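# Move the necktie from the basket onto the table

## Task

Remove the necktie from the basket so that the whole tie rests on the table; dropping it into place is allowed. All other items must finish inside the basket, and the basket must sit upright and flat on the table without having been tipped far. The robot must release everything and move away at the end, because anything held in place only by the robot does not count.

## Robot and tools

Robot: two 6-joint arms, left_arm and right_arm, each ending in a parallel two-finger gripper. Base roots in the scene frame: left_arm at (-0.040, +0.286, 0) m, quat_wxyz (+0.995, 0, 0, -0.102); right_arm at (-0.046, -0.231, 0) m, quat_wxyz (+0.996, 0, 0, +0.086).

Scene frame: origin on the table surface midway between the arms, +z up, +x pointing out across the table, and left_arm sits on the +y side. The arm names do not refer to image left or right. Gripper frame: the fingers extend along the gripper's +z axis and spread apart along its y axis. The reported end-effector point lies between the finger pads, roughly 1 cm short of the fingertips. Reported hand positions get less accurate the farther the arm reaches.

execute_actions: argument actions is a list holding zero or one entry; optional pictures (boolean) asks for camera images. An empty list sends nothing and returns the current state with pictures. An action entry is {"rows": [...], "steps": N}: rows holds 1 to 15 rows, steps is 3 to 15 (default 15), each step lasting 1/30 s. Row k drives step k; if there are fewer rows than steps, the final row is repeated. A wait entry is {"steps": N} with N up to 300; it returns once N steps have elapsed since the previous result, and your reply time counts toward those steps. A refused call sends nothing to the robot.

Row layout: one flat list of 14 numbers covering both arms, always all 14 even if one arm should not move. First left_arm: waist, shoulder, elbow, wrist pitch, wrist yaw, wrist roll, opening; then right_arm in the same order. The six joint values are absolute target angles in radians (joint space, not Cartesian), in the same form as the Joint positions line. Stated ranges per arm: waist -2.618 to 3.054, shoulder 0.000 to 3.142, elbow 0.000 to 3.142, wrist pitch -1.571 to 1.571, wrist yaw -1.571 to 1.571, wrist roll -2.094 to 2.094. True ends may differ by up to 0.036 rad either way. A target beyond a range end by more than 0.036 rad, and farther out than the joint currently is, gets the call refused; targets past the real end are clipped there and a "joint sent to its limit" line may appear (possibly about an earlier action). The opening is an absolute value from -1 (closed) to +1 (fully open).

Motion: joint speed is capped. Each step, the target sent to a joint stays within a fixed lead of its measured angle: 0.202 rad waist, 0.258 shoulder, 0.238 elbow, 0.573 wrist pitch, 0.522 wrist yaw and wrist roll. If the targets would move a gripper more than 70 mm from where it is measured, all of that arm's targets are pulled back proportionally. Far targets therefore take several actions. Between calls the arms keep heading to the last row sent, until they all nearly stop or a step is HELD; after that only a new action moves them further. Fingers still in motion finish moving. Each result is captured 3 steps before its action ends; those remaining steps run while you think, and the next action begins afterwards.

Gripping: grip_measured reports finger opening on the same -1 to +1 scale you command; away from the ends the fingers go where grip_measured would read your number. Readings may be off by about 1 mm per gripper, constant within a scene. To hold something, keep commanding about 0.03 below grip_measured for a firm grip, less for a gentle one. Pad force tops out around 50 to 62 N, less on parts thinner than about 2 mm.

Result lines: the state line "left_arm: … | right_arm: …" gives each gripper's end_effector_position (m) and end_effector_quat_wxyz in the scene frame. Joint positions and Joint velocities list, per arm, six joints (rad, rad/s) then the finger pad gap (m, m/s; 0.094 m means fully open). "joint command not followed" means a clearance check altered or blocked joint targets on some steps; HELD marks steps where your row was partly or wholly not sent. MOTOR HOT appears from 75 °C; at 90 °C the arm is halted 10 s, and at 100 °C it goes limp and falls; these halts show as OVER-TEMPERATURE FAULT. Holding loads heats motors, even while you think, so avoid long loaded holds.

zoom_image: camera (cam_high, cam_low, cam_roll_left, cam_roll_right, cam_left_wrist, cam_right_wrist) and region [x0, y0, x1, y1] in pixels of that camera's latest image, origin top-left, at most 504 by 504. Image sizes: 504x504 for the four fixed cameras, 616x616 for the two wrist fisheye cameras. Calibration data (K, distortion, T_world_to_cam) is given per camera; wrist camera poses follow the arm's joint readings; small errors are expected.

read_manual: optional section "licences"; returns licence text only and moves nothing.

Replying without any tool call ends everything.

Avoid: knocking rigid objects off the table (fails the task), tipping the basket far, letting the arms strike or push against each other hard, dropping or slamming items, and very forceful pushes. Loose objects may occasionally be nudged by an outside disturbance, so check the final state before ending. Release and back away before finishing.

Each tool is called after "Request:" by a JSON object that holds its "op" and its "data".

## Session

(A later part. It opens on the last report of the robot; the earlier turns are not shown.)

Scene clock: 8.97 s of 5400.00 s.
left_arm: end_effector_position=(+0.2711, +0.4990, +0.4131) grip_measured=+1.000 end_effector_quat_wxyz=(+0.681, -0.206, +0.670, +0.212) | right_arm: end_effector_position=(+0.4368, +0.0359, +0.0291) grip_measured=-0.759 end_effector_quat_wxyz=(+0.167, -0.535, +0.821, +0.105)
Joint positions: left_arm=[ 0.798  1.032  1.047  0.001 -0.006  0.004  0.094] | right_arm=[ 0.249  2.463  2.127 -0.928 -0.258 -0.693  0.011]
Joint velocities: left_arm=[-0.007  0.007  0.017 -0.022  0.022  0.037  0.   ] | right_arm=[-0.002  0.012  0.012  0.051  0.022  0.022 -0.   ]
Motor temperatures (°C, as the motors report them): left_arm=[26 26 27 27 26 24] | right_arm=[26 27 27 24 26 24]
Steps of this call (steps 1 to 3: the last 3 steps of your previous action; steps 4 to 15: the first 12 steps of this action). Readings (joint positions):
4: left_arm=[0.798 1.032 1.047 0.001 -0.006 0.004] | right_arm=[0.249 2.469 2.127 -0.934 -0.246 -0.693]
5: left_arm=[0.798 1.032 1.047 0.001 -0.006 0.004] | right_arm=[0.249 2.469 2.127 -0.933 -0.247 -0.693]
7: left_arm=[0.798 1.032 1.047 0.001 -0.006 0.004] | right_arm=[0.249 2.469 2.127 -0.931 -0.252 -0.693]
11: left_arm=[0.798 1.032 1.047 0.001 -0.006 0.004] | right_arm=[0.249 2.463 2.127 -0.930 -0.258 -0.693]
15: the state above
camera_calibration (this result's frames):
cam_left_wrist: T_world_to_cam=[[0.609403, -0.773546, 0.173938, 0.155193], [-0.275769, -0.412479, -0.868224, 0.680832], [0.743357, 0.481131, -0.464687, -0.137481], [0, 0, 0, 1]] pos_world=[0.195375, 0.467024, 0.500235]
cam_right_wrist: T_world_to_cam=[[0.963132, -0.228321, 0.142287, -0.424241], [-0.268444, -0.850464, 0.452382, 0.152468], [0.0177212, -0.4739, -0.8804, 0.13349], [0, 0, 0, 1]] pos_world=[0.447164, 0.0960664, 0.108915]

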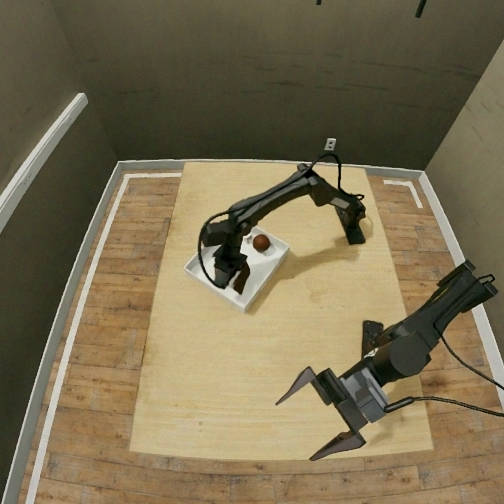

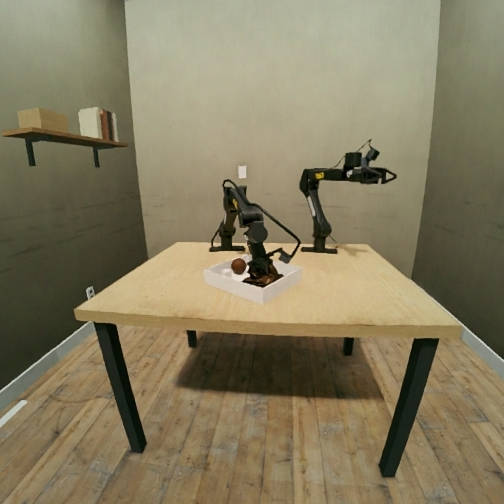

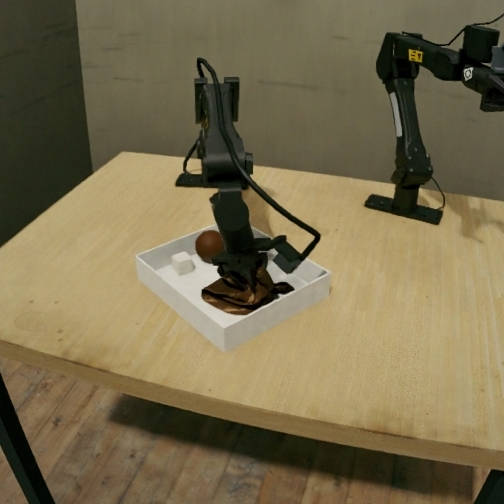

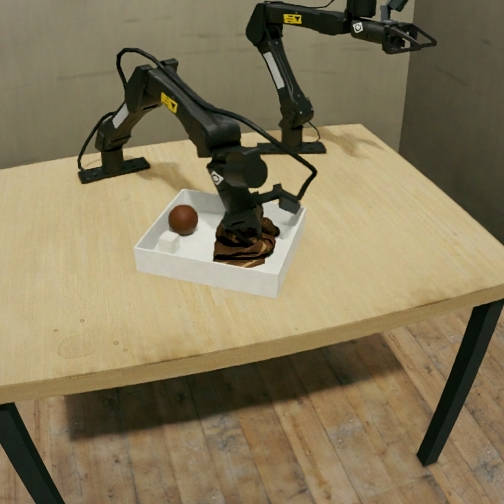

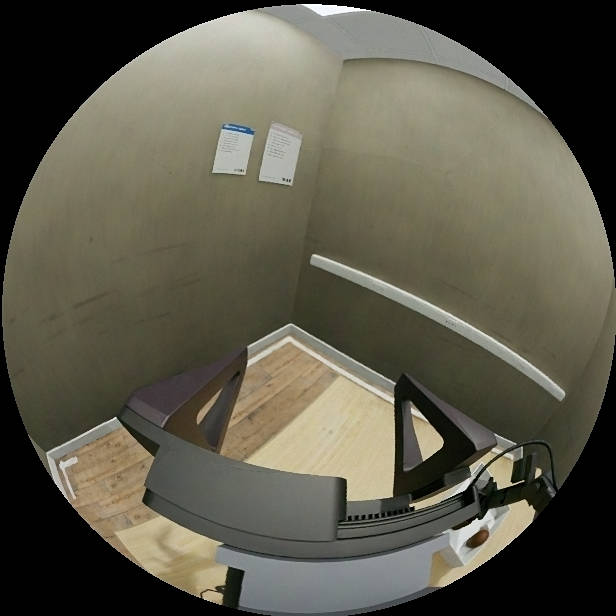

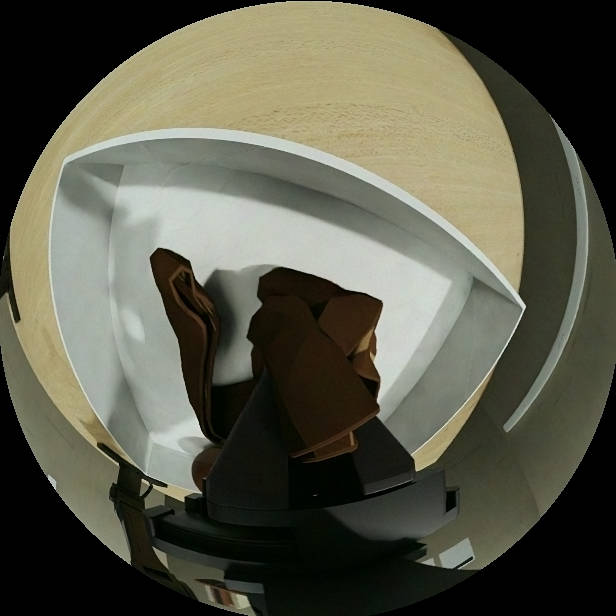

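Request:
{"op": "execute_actions", "data": {"actions": [{"rows": [[0.8,1.032,1.047,0,0,0,1, 0.255,2.46,2.12,-0.94,-0.24,-0.70,-0.85],[0.8,1.032,1.047,0,0,0,1, 0.255,2.445,2.12,-0.94,-0.24,-0.70,-0.85],[0.8,1.032,1.047,0,0,0,1, 0.255,2.425,2.12,-0.94,-0.24,-0.70,-0.85],[0.8,1.032,1.047,0,0,0,1, 0.255,2.405,2.12,-0.94,-0.24,-0.70,-0.85],[0.8,1.032,1.047,0,0,0,1, 0.255,2.38,2.12,-0.945,-0.24,-0.70,-0.85],[0.8,1.032,1.047,0,0,0,1, 0.255,2.355,2.12,-0.95,-0.24,-0.70,-0.85],[0.8,1.032,1.047,0,0,0,1, 0.255,2.33,2.12,-0.955,-0.24,-0.70,-0.85],[0.8,1.032,1.047,0,0,0,1, 0.255,2.30,2.12,-0.96,-0.24,-0.70,-0.85],[0.8,1.032,1.047,0,0,0,1, 0.255,2.27,2.12,-0.965,-0.24,-0.70,-0.85],[0.8,1.032,1.047,0,0,0,1, 0.255,2.24,2.12,-0.97,-0.24,-0.70,-0.85],[0.8,1.032,1.047,0,0,0,1, 0.255,2.21,2.12,-0.975,-0.24,-0.70,-0.85],[0.8,1.032,1.047,0,0,0,1, 0.255,2.18,2.12,-0.98,-0.24,-0.70,-0.85],[0.8,1.032,1.047,0,0,0,1, 0.255,2.15,2.12,-0.98,-0.24,-0.70,-0.85],[0.8,1.032,1.047,0,0,0,1, 0.255,2.12,2.12,-0.98,-0.24,-0.70,-0.85],[0.8,1.032,1.047,0,0,0,1, 0.255,2.09,2.12,-0.98,-0.24,-0.70,-0.85]], "steps": 15}]}}

Request:
{"op": "execute_actions", "data": {"actions": [{"rows": [[0.8,1.032,1.047,0,0,0,1, 0.255,2.06,2.12,-0.98,-0.24,-0.70,-0.85],[0.8,1.032,1.047,0,0,0,1, 0.255,2.035,2.125,-0.97,-0.24,-0.70,-0.85],[0.8,1.032,1.047,0,0,0,1, 0.255,2.01,2.13,-0.955,-0.24,-0.70,-0.85],[0.8,1.032,1.047,0,0,0,1, 0.255,1.99,2.135,-0.935,-0.24,-0.70,-0.85],[0.8,1.032,1.047,0,0,0,1, 0.255,1.97,2.14,-0.91,-0.24,-0.70,-0.85],[0.8,1.032,1.047,0,0,0,1, 0.255,1.95,2.145,-0.885,-0.24,-0.70,-0.85],[0.8,1.032,1.047,0,0,0,1, 0.255,1.93,2.15,-0.86,-0.24,-0.70,-0.85],[0.8,1.032,1.047,0,0,0,1, 0.255,1.91,2.155,-0.835,-0.24,-0.70,-0.85],[0.8,1.032,1.047,0,0,0,1, 0.255,1.89,2.16,-0.81,-0.24,-0.70,-0.85],[0.8,1.032,1.047,0,0,0,1, 0.255,1.87,2.165,-0.785,-0.24,-0.70,-0.85],[0.8,1.032,1.047,0,0,0,1, 0.255,1.855,2.17,-0.765,-0.24,-0.70,-0.85],[0.8,1.032,1.047,0,0,0,1, 0.255,1.845,2.17,-0.75,-0.24,-0.70,-0.85],[0.8,1.032,1.047,0,0,0,1, 0.255,1.84,2.17,-0.74,-0.24,-0.70,-0.85]], "steps": 15}], "pictures": true}}

Scene clock: 10.00 s of 5400.00 s.
left_arm: end_effector_position=(+0.2711, +0.4990, +0.4131) grip_measured=+1.000 end_effector_quat_wxyz=(+0.681, -0.206, +0.670, +0.212) | right_arm: end_effector_position=(+0.4395, +0.0330, +0.1218) grip_measured=-0.759 end_effector_quat_wxyz=(+0.239, -0.534, +0.807, +0.083)
Joint positions: left_arm=[ 0.798  1.032  1.047  0.001 -0.006  0.004  0.094] | right_arm=[ 0.249  2.282  2.127 -0.959 -0.236 -0.693  0.011]
Joint velocities: left_arm=[-0.007 -0.007 -0.002 -0.037  0.007  0.007  0.   ] | right_arm=[ 0.002 -1.009  0.012 -0.007  0.007 -0.051  0.001]
Motor temperatures (°C, as the motors report them): left_arm=[26 26 27 27 26 24] | right_arm=[26 27 27 25 26 24]
Steps of this call (steps 1 to 3: the last 3 steps of your previous action; steps 4 to 15: the robot went on to your last target; steps 16 to 19: nothing new was sent; steps 20 to 31: the first 12 steps of this action). Readings (joint positions):
20: left_arm=[0.798 1.032 1.047 0.001 -0.006 0.004] | right_arm=[0.249 2.462 2.127 -0.928 -0.258 -0.693]
21: left_arm=[0.798 1.032 1.047 0.001 -0.006 0.004] | right_arm=[0.249 2.460 2.127 -0.928 -0.258 -0.693]
23: left_arm=[0.798 1.032 1.047 0.001 -0.006 0.004] | right_arm=[0.249 2.451 2.127 -0.929 -0.254 -0.693]
27: left_arm=[0.798 1.032 1.047 0.001 -0.006 0.004] | right_arm=[0.249 2.399 2.127 -0.943 -0.242 -0.693]
31: the state above

Scene clock: 10.50 s of 5400.00 s.
left_arm: end_effector_position=(+0.2711, +0.4990, +0.4131) grip_measured=+1.000 end_effector_quat_wxyz=(+0.681, -0.206, +0.670, +0.212) | right_arm: end_effector_position=(+0.4192, +0.0239, +0.3504) grip_measured=-0.759 end_effector_quat_wxyz=(+0.477, -0.511, +0.714, +0.039)
Joint positions: left_arm=[ 0.798  1.032  1.047  0.001 -0.006  0.004  0.094] | right_arm=[ 0.249  1.892  2.135 -0.835 -0.236 -0.695  0.011]
Joint velocities: left_arm=[-0.007 -0.012  0.017 -0.051 -0.007 -0.066  0.   ] | right_arm=[ 0.012 -0.379  0.071  0.476 -0.081 -0.037 -0.001]
Motor temperatures (°C, as the motors report them): left_arm=[26 26 27 27 26 24] | right_arm=[26 27 27 25 26 24]
Steps of this call (steps 1 to 3: the last 3 steps of your previous action; steps 4 to 15: the first 12 steps of this action). Readings (joint positions):
4: left_arm=[0.798 1.032 1.047 0.001 -0.006 0.004] | right_arm=[0.249 2.134 2.127 -0.961 -0.236 -0.693]
5: left_arm=[0.798 1.032 1.047 0.001 -0.006 0.004] | right_arm=[0.249 2.100 2.127 -0.961 -0.236 -0.693]
7: left_arm=[0.798 1.032 1.047 0.001 -0.006 0.004] | right_arm=[0.249 2.037 2.127 -0.955 -0.236 -0.694]
11: left_arm=[0.798 1.032 1.047 0.001 -0.006 0.004] | right_arm=[0.249 1.948 2.127 -0.905 -0.236 -0.694]
15: the state above
camera_calibration (this result's frames):
cam_left_wrist: T_world_to_cam=[[0.609403, -0.773546, 0.173938, 0.155193], [-0.275769, -0.412479, -0.868224, 0.680832], [0.743357, 0.481131, -0.464687, -0.137481], [0, 0, 0, 1]] pos_world=[0.195375, 0.467024, 0.500235]
cam_right_wrist: T_world_to_cam=[[0.717429, -0.339398, 0.608363, -0.513393], [-0.423136, -0.906043, -0.00647547, 0.219202], [0.553401, -0.252774, -0.793633, 0.150775], [0, 0, 0, 1]] pos_world=[0.377636, 0.062474, 0.433409]

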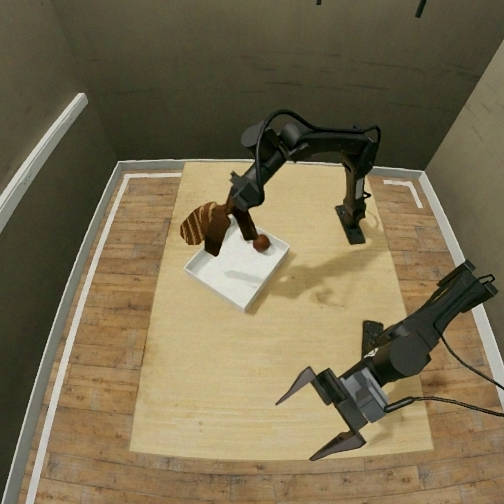

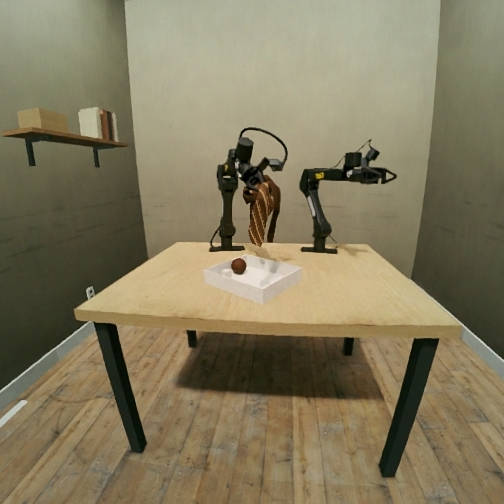

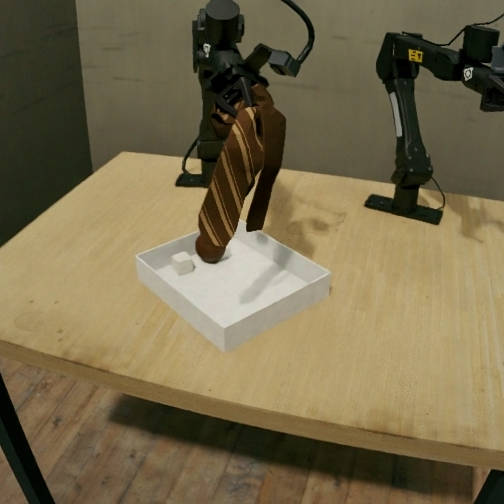

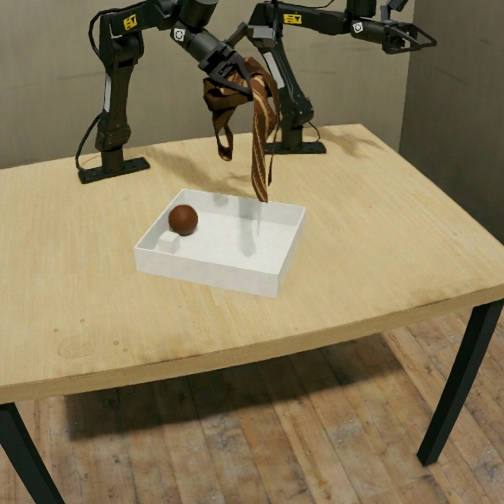

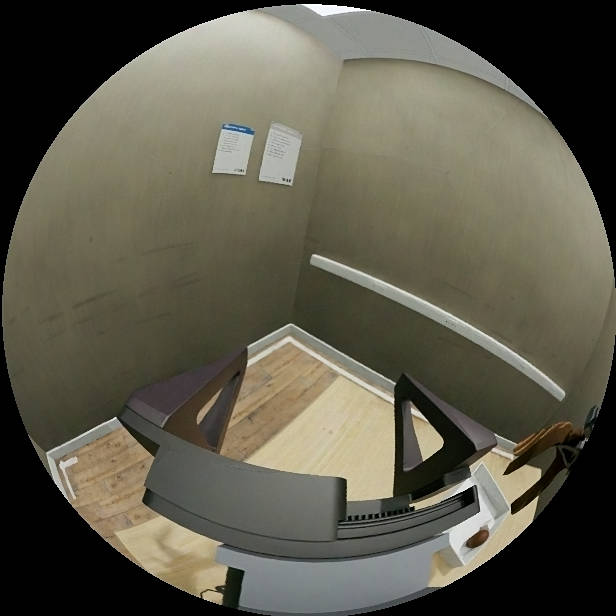

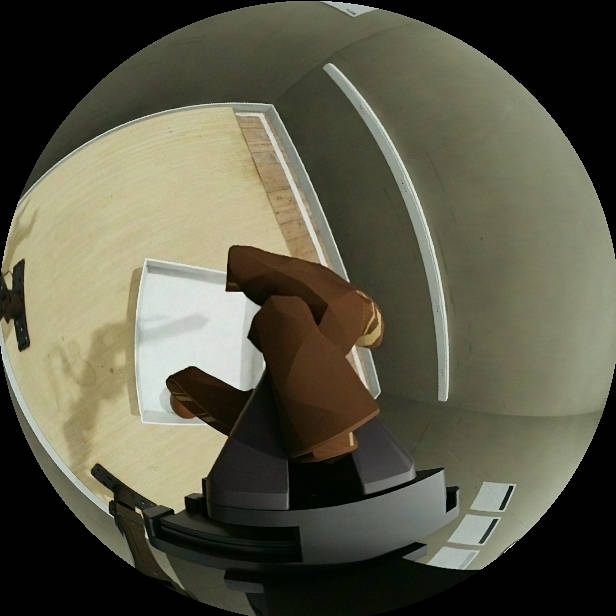

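Request:
{"op": "execute_actions", "data": {"actions": [{"rows": [[0.82,1.032,1.047,0,0,0,1, 0.262,1.84,2.17,-0.74,-0.24,-0.70,-0.85],[0.85,1.032,1.047,0,0,0,1, 0.273,1.84,2.17,-0.74,-0.24,-0.70,-0.85],[0.89,1.032,1.047,0,0,0,1, 0.288,1.84,2.17,-0.74,-0.24,-0.70,-0.85],[0.94,1.032,1.047,0,0,0,1, 0.307,1.84,2.17,-0.74,-0.24,-0.70,-0.85],[0.99,1.032,1.047,0,0,0,1, 0.33,1.84,2.17,-0.74,-0.24,-0.70,-0.85],[1.04,1.032,1.047,0,0,0,1, 0.355,1.84,2.17,-0.74,-0.24,-0.70,-0.85],[1.09,1.032,1.047,0,0,0,1, 0.382,1.84,2.17,-0.74,-0.24,-0.70,-0.85],[1.14,1.032,1.047,0,0,0,1, 0.41,1.84,2.17,-0.74,-0.24,-0.70,-0.85],[1.19,1.032,1.047,0,0,0,1, 0.44,1.84,2.17,-0.74,-0.24,-0.70,-0.85],[1.24,1.032,1.047,0,0,0,1, 0.47,1.84,2.17,-0.74,-0.24,-0.70,-0.85],[1.29,1.032,1.047,0,0,0,1, 0.5,1.84,2.17,-0.74,-0.24,-0.70,-0.85],[1.34,1.032,1.047,0,0,0,1, 0.53,1.84,2.17,-0.74,-0.24,-0.70,-0.85],[1.38,1.032,1.047,0,0,0,1, 0.56,1.84,2.17,-0.74,-0.24,-0.70,-0.85],[1.42,1.032,1.047,0,0,0,1, 0.59,1.84,2.17,-0.74,-0.24,-0.70,-0.85],[1.45,1.032,1.047,0,0,0,1, 0.62,1.84,2.17,-0.74,-0.24,-0.70,-0.85]], "steps": 15}]}}

Request:
{"op": "execute_actions", "data": {"actions": [{"rows": [[1.47,1.032,1.047,0,0,0,1, 0.65,1.84,2.17,-0.74,-0.24,-0.70,-0.85],[1.49,1.032,1.047,0,0,0,1, 0.68,1.84,2.17,-0.74,-0.24,-0.70,-0.85],[1.5,1.032,1.047,0,0,0,1, 0.708,1.84,2.17,-0.74,-0.24,-0.70,-0.85],[1.5,1.032,1.047,0,0,0,1, 0.734,1.84,2.17,-0.74,-0.24,-0.70,-0.85],[1.5,1.032,1.047,0,0,0,1, 0.758,1.845,2.17,-0.74,-0.24,-0.70,-0.85],[1.5,1.032,1.047,0,0,0,1, 0.78,1.855,2.17,-0.745,-0.24,-0.70,-0.85],[1.5,1.032,1.047,0,0,0,1, 0.8,1.87,2.17,-0.75,-0.24,-0.70,-0.85],[1.5,1.032,1.047,0,0,0,1, 0.816,1.885,2.17,-0.76,-0.24,-0.70,-0.85],[1.5,1.032,1.047,0,0,0,1, 0.83,1.9,2.17,-0.77,-0.24,-0.70,-0.85],[1.5,1.032,1.047,0,0,0,1, 0.84,1.92,2.17,-0.78,-0.24,-0.70,-0.85],[1.5,1.032,1.047,0,0,0,1, 0.847,1.94,2.17,-0.79,-0.24,-0.70,-0.85],[1.5,1.032,1.047,0,0,0,1, 0.85,1.96,2.17,-0.8,-0.24,-0.70,-0.85],[1.5,1.032,1.047,0,0,0,1, 0.85,1.98,2.17,-0.81,-0.24,-0.70,-0.85],[1.5,1.032,1.047,0,0,0,1, 0.85,1.995,2.17,-0.82,-0.24,-0.70,-0.85],[1.5,1.032,1.047,0,0,0,1, 0.85,2.005,2.17,-0.825,-0.24,-0.70,-0.85]], "steps": 15}], "pictures": true}}

Scene clock: 12.10 s of 5400.00 s.
left_arm: end_effector_position=(+0.1487, +0.6127, +0.4131) grip_measured=+1.000 end_effector_quat_wxyz=(+0.618, -0.348, +0.609, +0.356) | right_arm: end_effector_position=(+0.3522, +0.1172, +0.4007) grip_measured=-0.759 end_effector_quat_wxyz=(+0.536, -0.568, +0.620, +0.082)
Joint positions: left_arm=[1.249 1.032 1.047 0.001 0.003 0.004 0.094] | right_arm=[ 0.469  1.844  2.151 -0.745 -0.229 -0.696  0.011]
Joint velocities: left_arm=[ 1.399 -0.002  0.007  0.037 -0.051  0.037  0.   ] | right_arm=[ 0.93   0.007 -0.017 -0.022 -0.066  0.037 -0.   ]
Motor temperatures (°C, as the motors report them): left_arm=[26 26 27 28 26 24] | right_arm=[26 27 28 25 26 24]
Steps of this call (steps 1 to 3: the last 3 steps of your previous action; steps 4 to 30: the robot went on to your last target; steps 31 to 36: nothing new was sent; steps 37 to 48: the first 12 steps of this action). Readings (joint positions):
37: left_arm=[0.800 1.032 1.047 0.001 -0.005 0.004] | right_arm=[0.250 1.844 2.151 -0.745 -0.236 -0.696]
38: left_arm=[0.806 1.032 1.047 0.001 -0.002 0.004] | right_arm=[0.251 1.844 2.151 -0.745 -0.236 -0.696]
40: left_arm=[0.854 1.032 1.047 0.001 0.005 0.004] | right_arm=[0.263 1.844 2.151 -0.745 -0.233 -0.696]
44: left_arm=[1.046 1.032 1.047 0.001 0.007 0.004] | right_arm=[0.341 1.844 2.151 -0.745 -0.228 -0.696]
48: the state above

Scene clock: 12.60 s of 5400.00 s.
left_arm: end_effector_position=(+0.0633, +0.6489, +0.4131) grip_measured=+1.000 end_effector_quat_wxyz=(+0.568, -0.421, +0.561, +0.431) | right_arm: end_effector_position=(+0.2010, +0.2489, +0.3783) grip_measured=-0.759 end_effector_quat_wxyz=(-0.491, +0.682, -0.510, -0.183)
Joint positions: left_arm=[ 1.492  1.032  1.047  0.001 -0.005  0.004  0.094] | right_arm=[ 0.843  1.887  2.151 -0.748 -0.241 -0.696  0.011]
Joint velocities: left_arm=[ 0.007 -0.012 -0.022 -0.022 -0.007  0.007  0.   ] | right_arm=[ 0.252  0.452 -0.002 -0.139  0.007 -0.022  0.   ]
Motor temperatures (°C, as the motors report them): left_arm=[26 26 28 28 26 24] | right_arm=[26 27 28 25 26 24]
Steps of this call (steps 1 to 3: the last 3 steps of your previous action; steps 4 to 15: the first 12 steps of this action). Readings (joint positions):
4: left_arm=[1.419 1.032 1.047 0.001 -0.002 0.004] | right_arm=[0.596 1.844 2.151 -0.745 -0.232 -0.696]
5: left_arm=[1.447 1.032 1.047 0.001 -0.003 0.004] | right_arm=[0.626 1.844 2.151 -0.745 -0.232 -0.696]
7: left_arm=[1.482 1.032 1.047 0.001 -0.005 0.004] | right_arm=[0.684 1.844 2.151 -0.745 -0.233 -0.696]
11: left_arm=[1.492 1.032 1.047 0.001 -0.005 0.004] | right_arm=[0.784 1.848 2.151 -0.745 -0.236 -0.696]
15: the state above
camera_calibration (this result's frames):
cam_left_wrist: T_world_to_cam=[[0.963042, -0.205663, 0.173932, 0.00696595], [0.0514175, -0.4935, -0.868225, 0.71723], [0.264397, 0.84508, -0.464687, -0.260971], [0, 0, 0, 1]] pos_world=[0.0254131, 0.575927, 0.500235]
cam_right_wrist: T_world_to_cam=[[0.748475, 0.0646441, 0.660005, -0.423836], [0.163523, -0.982498, -0.089212, 0.26337], [0.642686, 0.174699, -0.745946, 0.208161], [0, 0, 0, 1]] pos_world=[0.140382, 0.249794, 0.458506]

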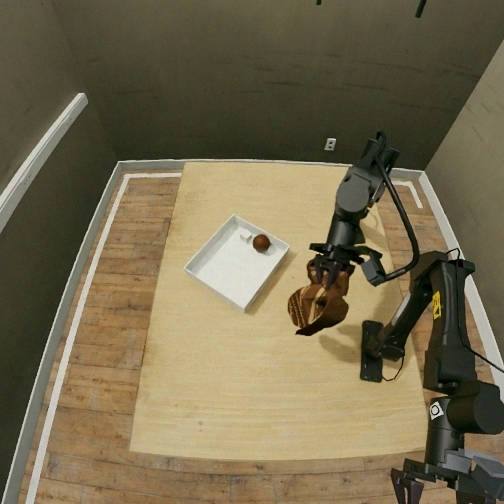

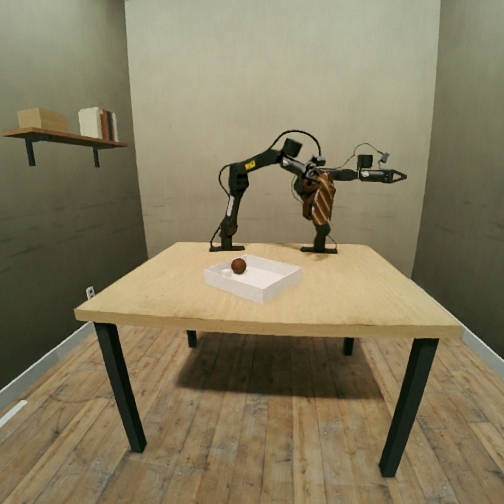

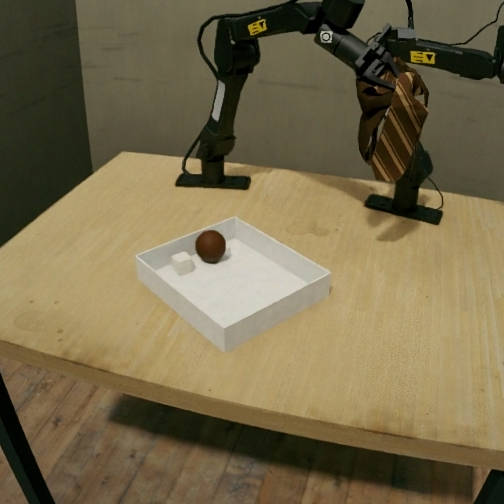

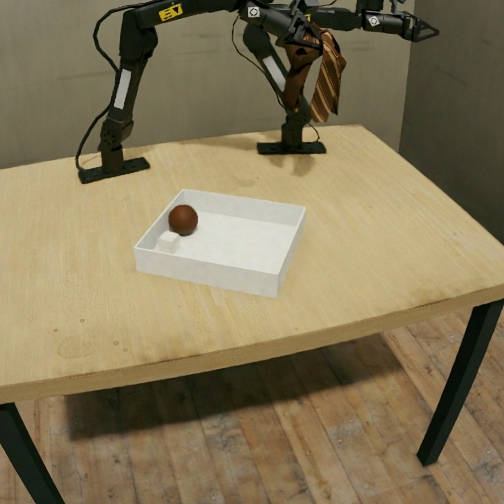

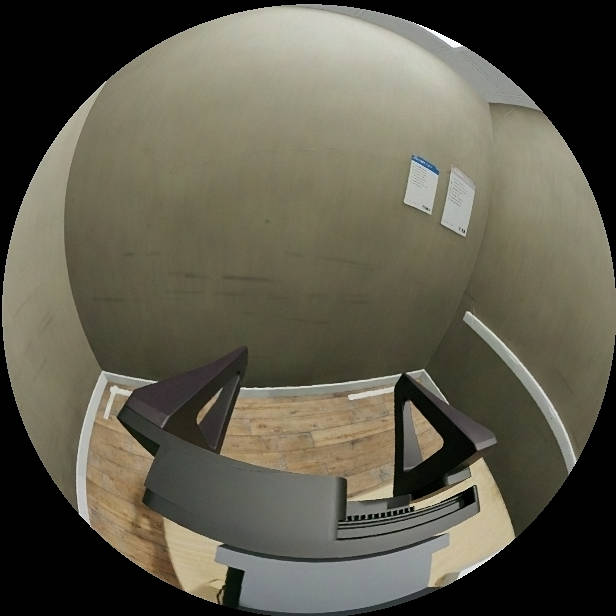

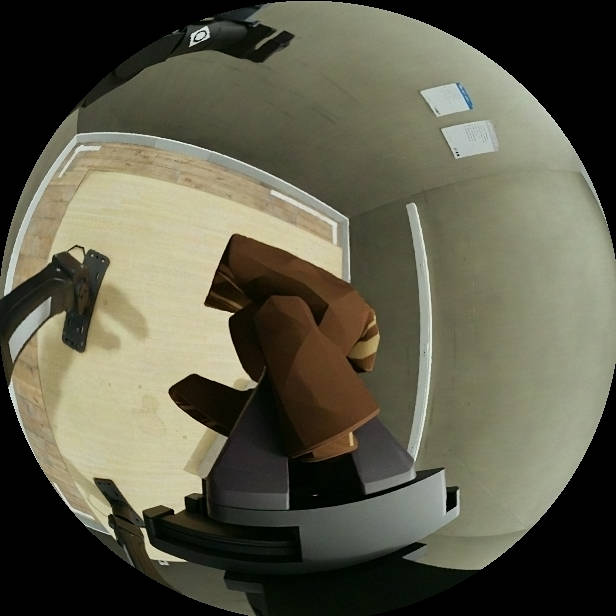

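Lowering and releasing.

Request:
{"op": "execute_actions", "data": {"actions": [{"rows": [[1.5,1.032,1.047,0,0,0,1, 0.85,2.025,2.17,-0.835,-0.24,-0.70,-0.85],[1.5,1.032,1.047,0,0,0,1, 0.85,2.05,2.17,-0.845,-0.24,-0.70,-0.85],[1.5,1.032,1.047,0,0,0,1, 0.85,2.075,2.17,-0.855,-0.24,-0.70,-0.85],[1.5,1.032,1.047,0,0,0,1, 0.85,2.1,2.17,-0.865,-0.24,-0.70,-0.85],[1.5,1.032,1.047,0,0,0,1, 0.85,2.125,2.17,-0.875,-0.24,-0.70,-0.85],[1.5,1.032,1.047,0,0,0,1, 0.85,2.15,2.17,-0.885,-0.24,-0.70,-0.85],[1.5,1.032,1.047,0,0,0,1, 0.85,2.175,2.17,-0.895,-0.24,-0.70,-0.85],[1.5,1.032,1.047,0,0,0,1, 0.85,2.2,2.17,-0.905,-0.24,-0.70,-0.85],[1.5,1.032,1.047,0,0,0,1, 0.85,2.225,2.17,-0.915,-0.24,-0.70,-0.85],[1.5,1.032,1.047,0,0,0,1, 0.85,2.25,2.17,-0.925,-0.24,-0.70,-0.85],[1.5,1.032,1.047,0,0,0,1, 0.85,2.275,2.17,-0.935,-0.24,-0.70,-0.85],[1.5,1.032,1.047,0,0,0,1, 0.85,2.295,2.17,-0.94,-0.24,-0.70,-0.85],[1.5,1.032,1.047,0,0,0,1, 0.85,2.31,2.17,-0.945,-0.24,-0.70,-0.85],[1.5,1.032,1.047,0,0,0,1, 0.85,2.32,2.17,-0.95,-0.24,-0.70,-0.85],[1.5,1.032,1.047,0,0,0,1, 0.85,2.33,2.17,-0.95,-0.24,-0.70,-0.85]], "steps": 15}]}}

Request:
{"op": "execute_actions", "data": {"actions": [{"rows": [[1.5,1.032,1.047,0,0,0,1, 0.85,2.33,2.17,-0.95,-0.24,-0.70,-0.85],[1.5,1.032,1.047,0,0,0,1, 0.85,2.33,2.17,-0.95,-0.24,-0.70,-0.85],[1.5,1.032,1.047,0,0,0,1, 0.85,2.33,2.17,-0.95,-0.24,-0.70,-0.6],[1.5,1.032,1.047,0,0,0,1, 0.85,2.33,2.17,-0.95,-0.24,-0.70,-0.3],[1.5,1.032,1.047,0,0,0,1, 0.85,2.33,2.17,-0.95,-0.24,-0.70,0],[1.5,1.032,1.047,0,0,0,1, 0.85,2.33,2.17,-0.95,-0.24,-0.70,0.3],[1.5,1.032,1.047,0,0,0,1, 0.85,2.33,2.17,-0.95,-0.24,-0.70,0.6],[1.5,1.032,1.047,0,0,0,1, 0.85,2.33,2.17,-0.95,-0.24,-0.70,1]], "steps": 15}], "pictures": true}}

Scene clock: 13.37 s of 5400.00 s.
left_arm: end_effector_position=(+0.0633, +0.6489, +0.4131) grip_measured=+1.000 end_effector_quat_wxyz=(+0.568, -0.421, +0.561, +0.431) | right_arm: end_effector_position=(+0.2149, +0.2807, +0.1710) grip_measured=-0.759 end_effector_quat_wxyz=(-0.283, +0.740, -0.589, -0.161)
Joint positions: left_arm=[ 1.492  1.032  1.047  0.001 -0.005  0.004  0.094] | right_arm=[ 0.853  2.232  2.157 -0.872 -0.236 -0.696  0.011]
Joint velocities: left_arm=[ 0.007 -0.007 -0.012 -0.007 -0.081 -0.037  0.   ] | right_arm=[ 0.002  0.916 -0.012 -0.198  0.022 -0.051 -0.001]
Motor temperatures (°C, as the motors report them): left_arm=[26 26 28 28 26 24] | right_arm=[26 28 28 25 26 24]
Steps of this call (steps 1 to 3: the last 3 steps of your previous action; steps 4 to 11: the robot went on to your last target; steps 12 to 23: the first 12 steps of this action). Readings (joint positions):
12: left_arm=[1.492 1.032 1.047 0.001 -0.005 0.004] | right_arm=[0.853 2.031 2.151 -0.825 -0.236 -0.696]
13: left_arm=[1.492 1.032 1.047 0.001 -0.005 0.004] | right_arm=[0.853 2.031 2.151 -0.825 -0.236 -0.696]
15: left_arm=[1.492 1.032 1.047 0.001 -0.005 0.004] | right_arm=[0.853 2.040 2.151 -0.828 -0.236 -0.696]
19: left_arm=[1.492 1.032 1.047 0.001 -0.005 0.004] | right_arm=[0.853 2.110 2.157 -0.840 -0.236 -0.696]
23: the state above

Scene clock: 13.87 s of 5400.00 s.
left_arm: end_effector_position=(+0.0633, +0.6489, +0.4131) grip_measured=+1.000 end_effector_quat_wxyz=(+0.568, -0.421, +0.561, +0.431) | right_arm: end_effector_position=(+0.2085, +0.2688, +0.0986) grip_measured=+1.000 end_effector_quat_wxyz=(-0.193, +0.752, -0.613, -0.147)
Joint positions: left_arm=[ 1.492  1.032  1.047  0.001 -0.005  0.004  0.094] | right_arm=[ 0.853  2.347  2.157 -0.946 -0.232 -0.696  0.094]
Joint velocities: left_arm=[-0.002  0.007 -0.017 -0.051 -0.007  0.037  0.   ] | right_arm=[ 0.002  0.012  0.012  0.007 -0.081  0.022  0.   ]
Motor temperatures (°C, as the motors report them): left_arm=[26 26 28 28 26 24] | right_arm=[26 28 28 25 26 24]
Steps of this call (steps 1 to 3: the last 3 steps of your previous action; steps 4 to 15: the first 12 steps of this action). Readings (joint positions):
4: left_arm=[1.492 1.032 1.047 0.001 -0.005 0.004] | right_arm=[0.853 2.338 2.157 -0.916 -0.234 -0.696]
5: left_arm=[1.492 1.032 1.047 0.001 -0.005 0.004] | right_arm=[0.853 2.353 2.157 -0.926 -0.234 -0.696]
7: left_arm=[1.492 1.032 1.047 0.001 -0.005 0.004] | right_arm=[0.853 2.364 2.157 -0.942 -0.232 -0.696]
11: left_arm=[1.492 1.032 1.047 0.001 -0.005 0.004] | right_arm=[0.853 2.353 2.157 -0.946 -0.232 -0.696]
15: the state above
camera_calibration (this result's frames):
cam_left_wrist: T_world_to_cam=[[0.963042, -0.205663, 0.173932, 0.00696595], [0.0514175, -0.4935, -0.868225, 0.71723], [0.264397, 0.84508, -0.464687, -0.260971], [0, 0, 0, 1]] pos_world=[0.0254131, 0.575927, 0.500235]
cam_right_wrist: T_world_to_cam=[[0.907261, 0.33335, 0.256429, -0.311643], [0.219156, -0.89512, 0.38824, 0.174528], [0.358955, -0.296037, -0.885163, 0.190612], [0, 0, 0, 1]] pos_world=[0.176071, 0.316537, 0.180879]

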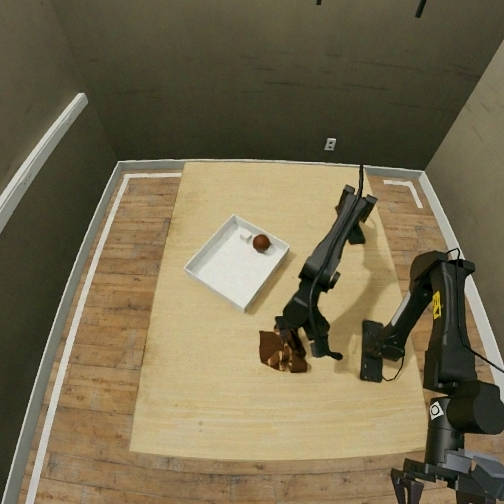

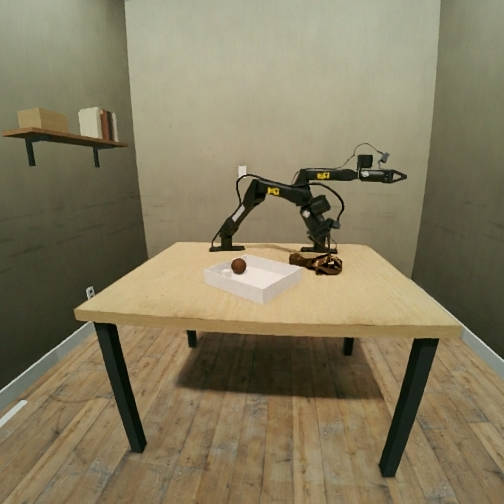

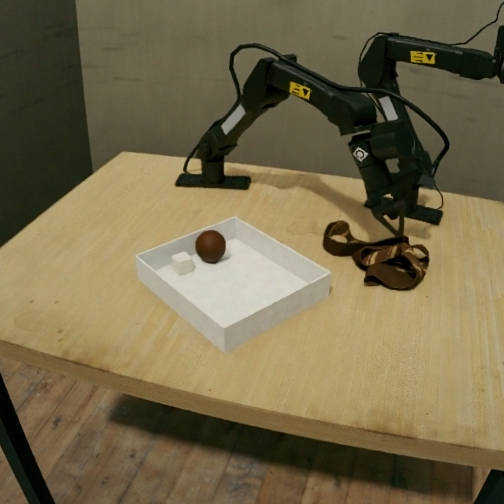

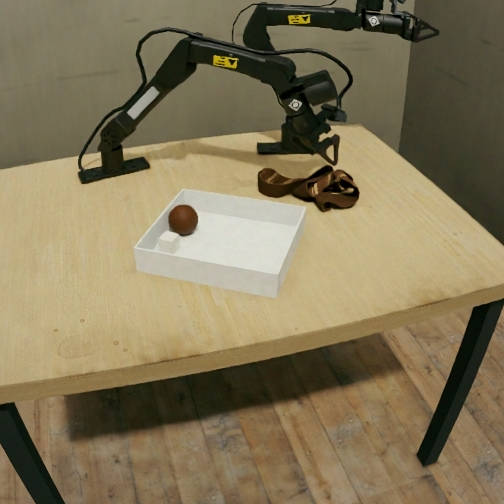

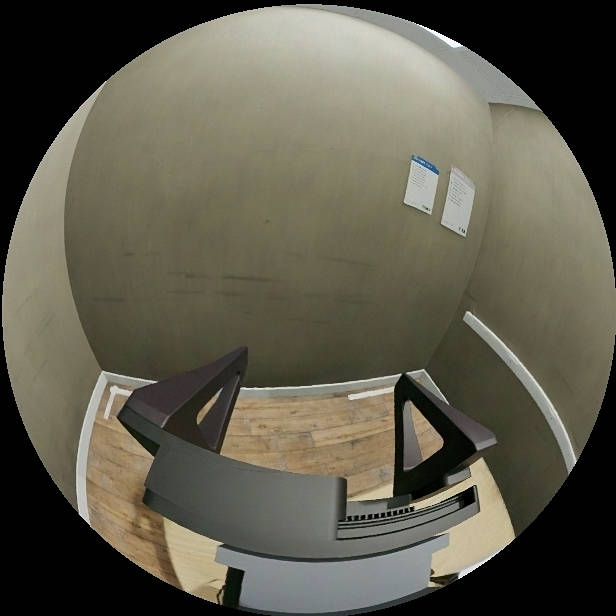

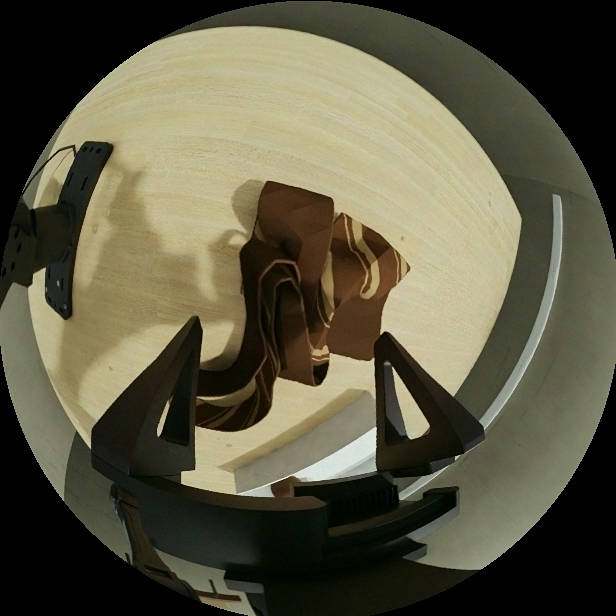

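The tie is on the table. Retreating.

Request:
{"op": "execute_actions", "data": {"actions": [{"rows": [[1.5,1.032,1.047,0,0,0,1, 0.85,2.31,2.16,-0.95,-0.24,-0.70,1],[1.5,1.032,1.047,0,0,0,1, 0.85,2.27,2.15,-0.95,-0.24,-0.70,1],[1.5,1.032,1.047,0,0,0,1, 0.85,2.22,2.13,-0.95,-0.24,-0.70,1],[1.5,1.032,1.047,0,0,0,1, 0.85,2.16,2.11,-0.95,-0.24,-0.70,1],[1.5,1.032,1.047,0,0,0,1, 0.84,2.09,2.08,-0.95,-0.24,-0.70,1],[1.5,1.032,1.047,0,0,0,1, 0.83,2.02,2.05,-0.95,-0.24,-0.70,1],[1.5,1.032,1.047,0,0,0,1, 0.81,1.95,2.01,-0.95,-0.24,-0.70,1],[1.5,1.032,1.047,0,0,0,1, 0.79,1.88,1.97,-0.95,-0.24,-0.70,1],[1.5,1.032,1.047,0,0,0,1, 0.77,1.81,1.93,-0.95,-0.24,-0.70,1],[1.5,1.032,1.047,0,0,0,1, 0.75,1.74,1.89,-0.95,-0.24,-0.70,1],[1.5,1.032,1.047,0,0,0,1, 0.73,1.67,1.85,-0.95,-0.24,-0.70,1],[1.5,1.032,1.047,0,0,0,1, 0.71,1.6,1.81,-0.95,-0.24,-0.70,1],[1.5,1.032,1.047,0,0,0,1, 0.7,1.54,1.78,-0.95,-0.24,-0.70,1],[1.5,1.032,1.047,0,0,0,1, 0.7,1.49,1.76,-0.95,-0.24,-0.70,1],[1.5,1.032,1.047,0,0,0,1, 0.7,1.45,1.75,-0.95,-0.24,-0.70,1]], "steps": 15}]}}

Request:
{"op": "execute_actions", "data": {"actions": [{"steps": 15}], "pictures": true}}

Scene clock: 14.53 s of 5400.00 s.
left_arm: end_effector_position=(+0.0633, +0.6489, +0.4131) grip_measured=+1.000 end_effector_quat_wxyz=(+0.568, -0.421, +0.561, +0.431) | right_arm: end_effector_position=(+0.2054, +0.2024, +0.2449) grip_measured=+1.000 end_effector_quat_wxyz=(-0.309, +0.717, -0.606, -0.153)
Joint positions: left_arm=[ 1.492  1.032  1.047  0.001 -0.005  0.004  0.094] | right_arm=[ 0.789  1.9    1.931 -0.932 -0.235 -0.696  0.094]
Joint velocities: left_arm=[ 0.007  0.002  0.017  0.007 -0.095 -0.022  0.   ] | right_arm=[-0.647 -1.897 -1.062  0.081 -0.022  0.007  0.   ]
Motor temperatures (°C, as the motors report them): left_arm=[26 26 28 28 26 24] | right_arm=[26 28 28 25 26 24]
Steps of this call (steps 1 to 3: the last 3 steps of your previous action; steps 4 to 8: the robot went on to your last target; steps 9 to 20: the first 12 steps of this action). Readings (joint positions):
9: left_arm=[1.492 1.032 1.047 0.001 -0.005 0.004] | right_arm=[0.853 2.346 2.157 -0.946 -0.232 -0.696]
10: left_arm=[1.492 1.032 1.047 0.001 -0.005 0.004] | right_arm=[0.853 2.341 2.157 -0.946 -0.232 -0.696]
12: left_arm=[1.492 1.032 1.047 0.001 -0.005 0.004] | right_arm=[0.853 2.305 2.135 -0.946 -0.232 -0.696]
16: left_arm=[1.492 1.032 1.047 0.001 -0.005 0.004] | right_arm=[0.847 2.143 2.059 -0.946 -0.232 -0.696]
20: the state above

Scene clock: 15.03 s of 5400.00 s.
left_arm: end_effector_position=(+0.0633, +0.6489, +0.4131) grip_measured=+1.000 end_effector_quat_wxyz=(+0.568, -0.421, +0.561, +0.431) | right_arm: end_effector_position=(+0.1787, +0.0984, +0.3876) grip_measured=+1.000 end_effector_quat_wxyz=(-0.465, +0.654, -0.580, -0.143)
Joint positions: left_arm=[ 1.492  1.032  1.047  0.001 -0.005  0.004  0.094] | right_arm=[ 0.694  1.427  1.775 -0.921 -0.235 -0.696  0.094]
Joint velocities: left_arm=[-0.007 -0.007 -0.002  0.007  0.007 -0.022  0.   ] | right_arm=[ 0.017  0.212 -0.129 -0.066 -0.051 -0.051  0.   ]
Motor temperatures (°C, as the motors report them): left_arm=[26 26 28 28 26 24] | right_arm=[26 28 28 25 26 24]
Kept back: nothing.
Steps of this call (steps 1 to 3: the last 3 steps of your previous action; steps 4 to 15: the robot went on to your last target). Readings (joint positions):
1: left_arm=[1.492 1.032 1.047 0.001 -0.005 0.004] | right_arm=[0.765 1.833 1.894 -0.930 -0.235 -0.696]
2: left_arm=[1.492 1.032 1.047 0.001 -0.005 0.004] | right_arm=[0.740 1.765 1.860 -0.928 -0.234 -0.696]
4: left_arm=[1.492 1.032 1.047 0.001 -0.005 0.004] | right_arm=[0.703 1.633 1.810 -0.931 -0.227 -0.696]
8: left_arm=[1.492 1.032 1.047 0.001 -0.005 0.004] | right_arm=[0.694 1.436 1.787 -0.925 -0.231 -0.696]
15: the state above
camera_calibration (this result's frames):
cam_left_wrist: T_world_to_cam=[[0.963042, -0.205663, 0.173932, 0.00696595], [0.0514175, -0.4935, -0.868225, 0.71723], [0.264397, 0.84508, -0.464687, -0.260971], [0, 0, 0, 1]] pos_world=[0.0254131, 0.575927, 0.500235]
cam_right_wrist: T_world_to_cam=[[0.785487, -0.00632624, 0.618846, -0.387281], [0.00765684, -0.999772, -0.019939, 0.122616], [0.618831, 0.0204002, -0.785259, 0.290382], [0, 0, 0, 1]] pos_world=[0.123568, 0.114214, 0.470138]

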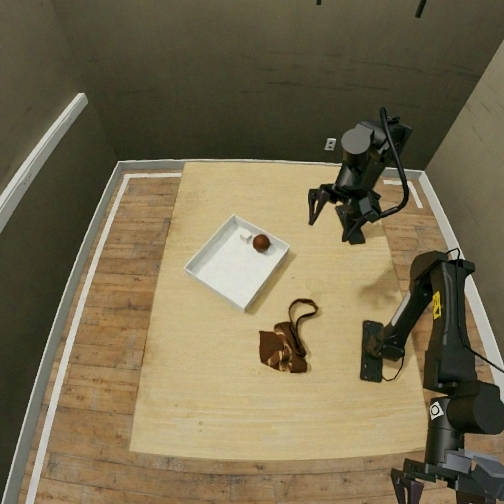

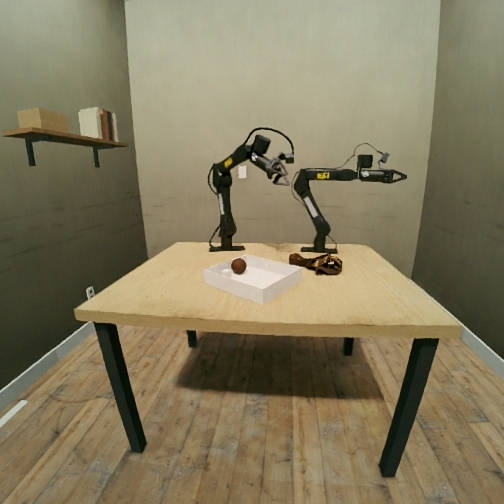

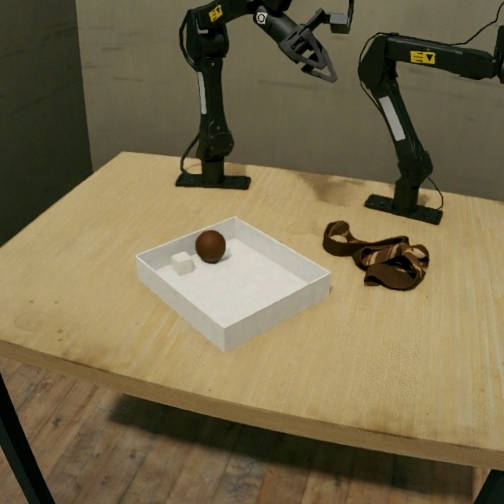

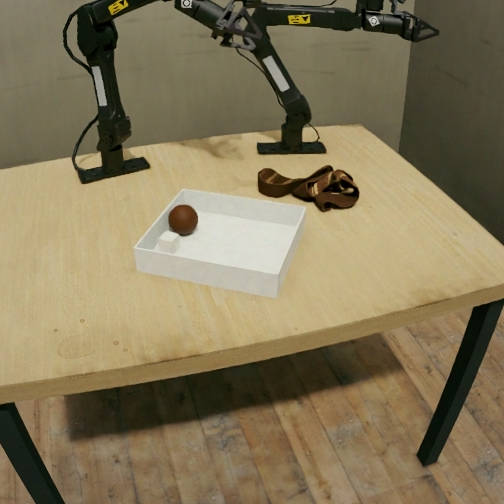

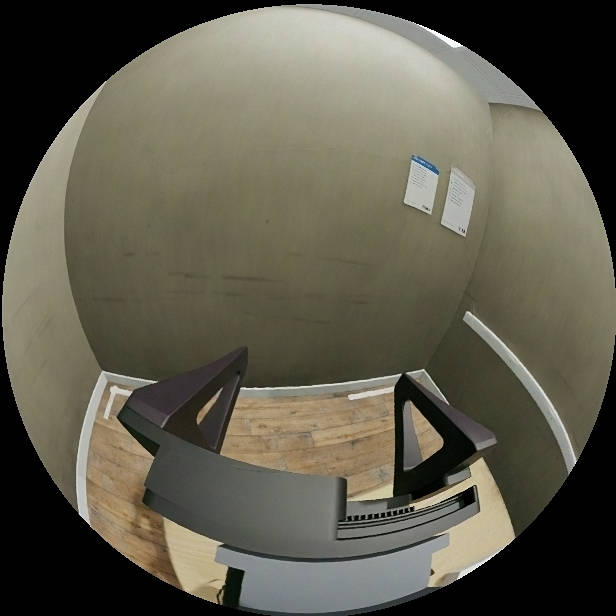

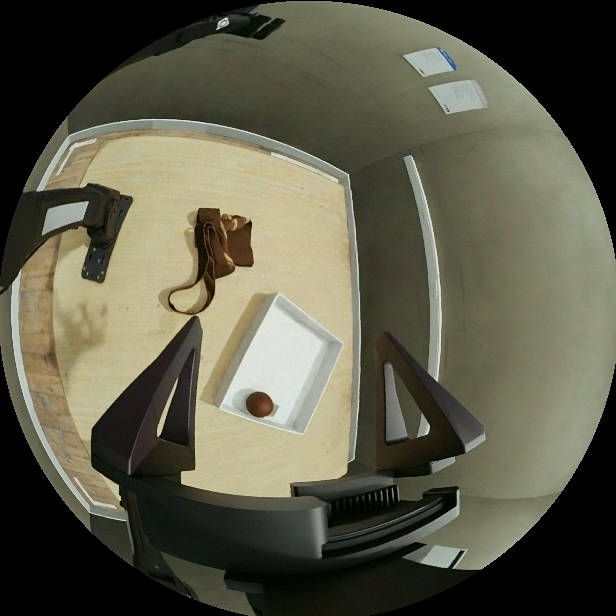

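Request:
{"op": "zoom_image", "data": {"camera": "cam_roll_left", "region": [310, 200, 450, 310]}}

Region (310, 200, 450, 310) of cam_roll_left's 504x504 image, scaled by 3.600, with more detail than that image has; it fills the top 396 rows of this view, and the rest is white.

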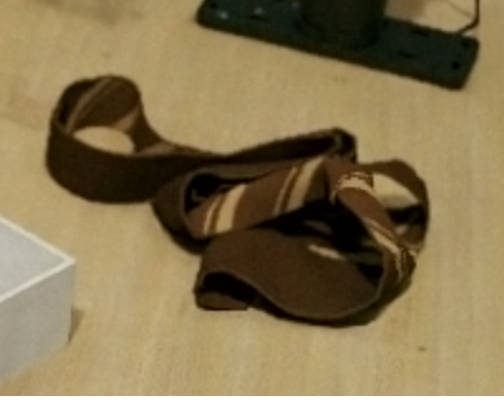

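Request:
{"op": "finished_scene", "data": {"scene": 1}}

The scene is finished: the task was done.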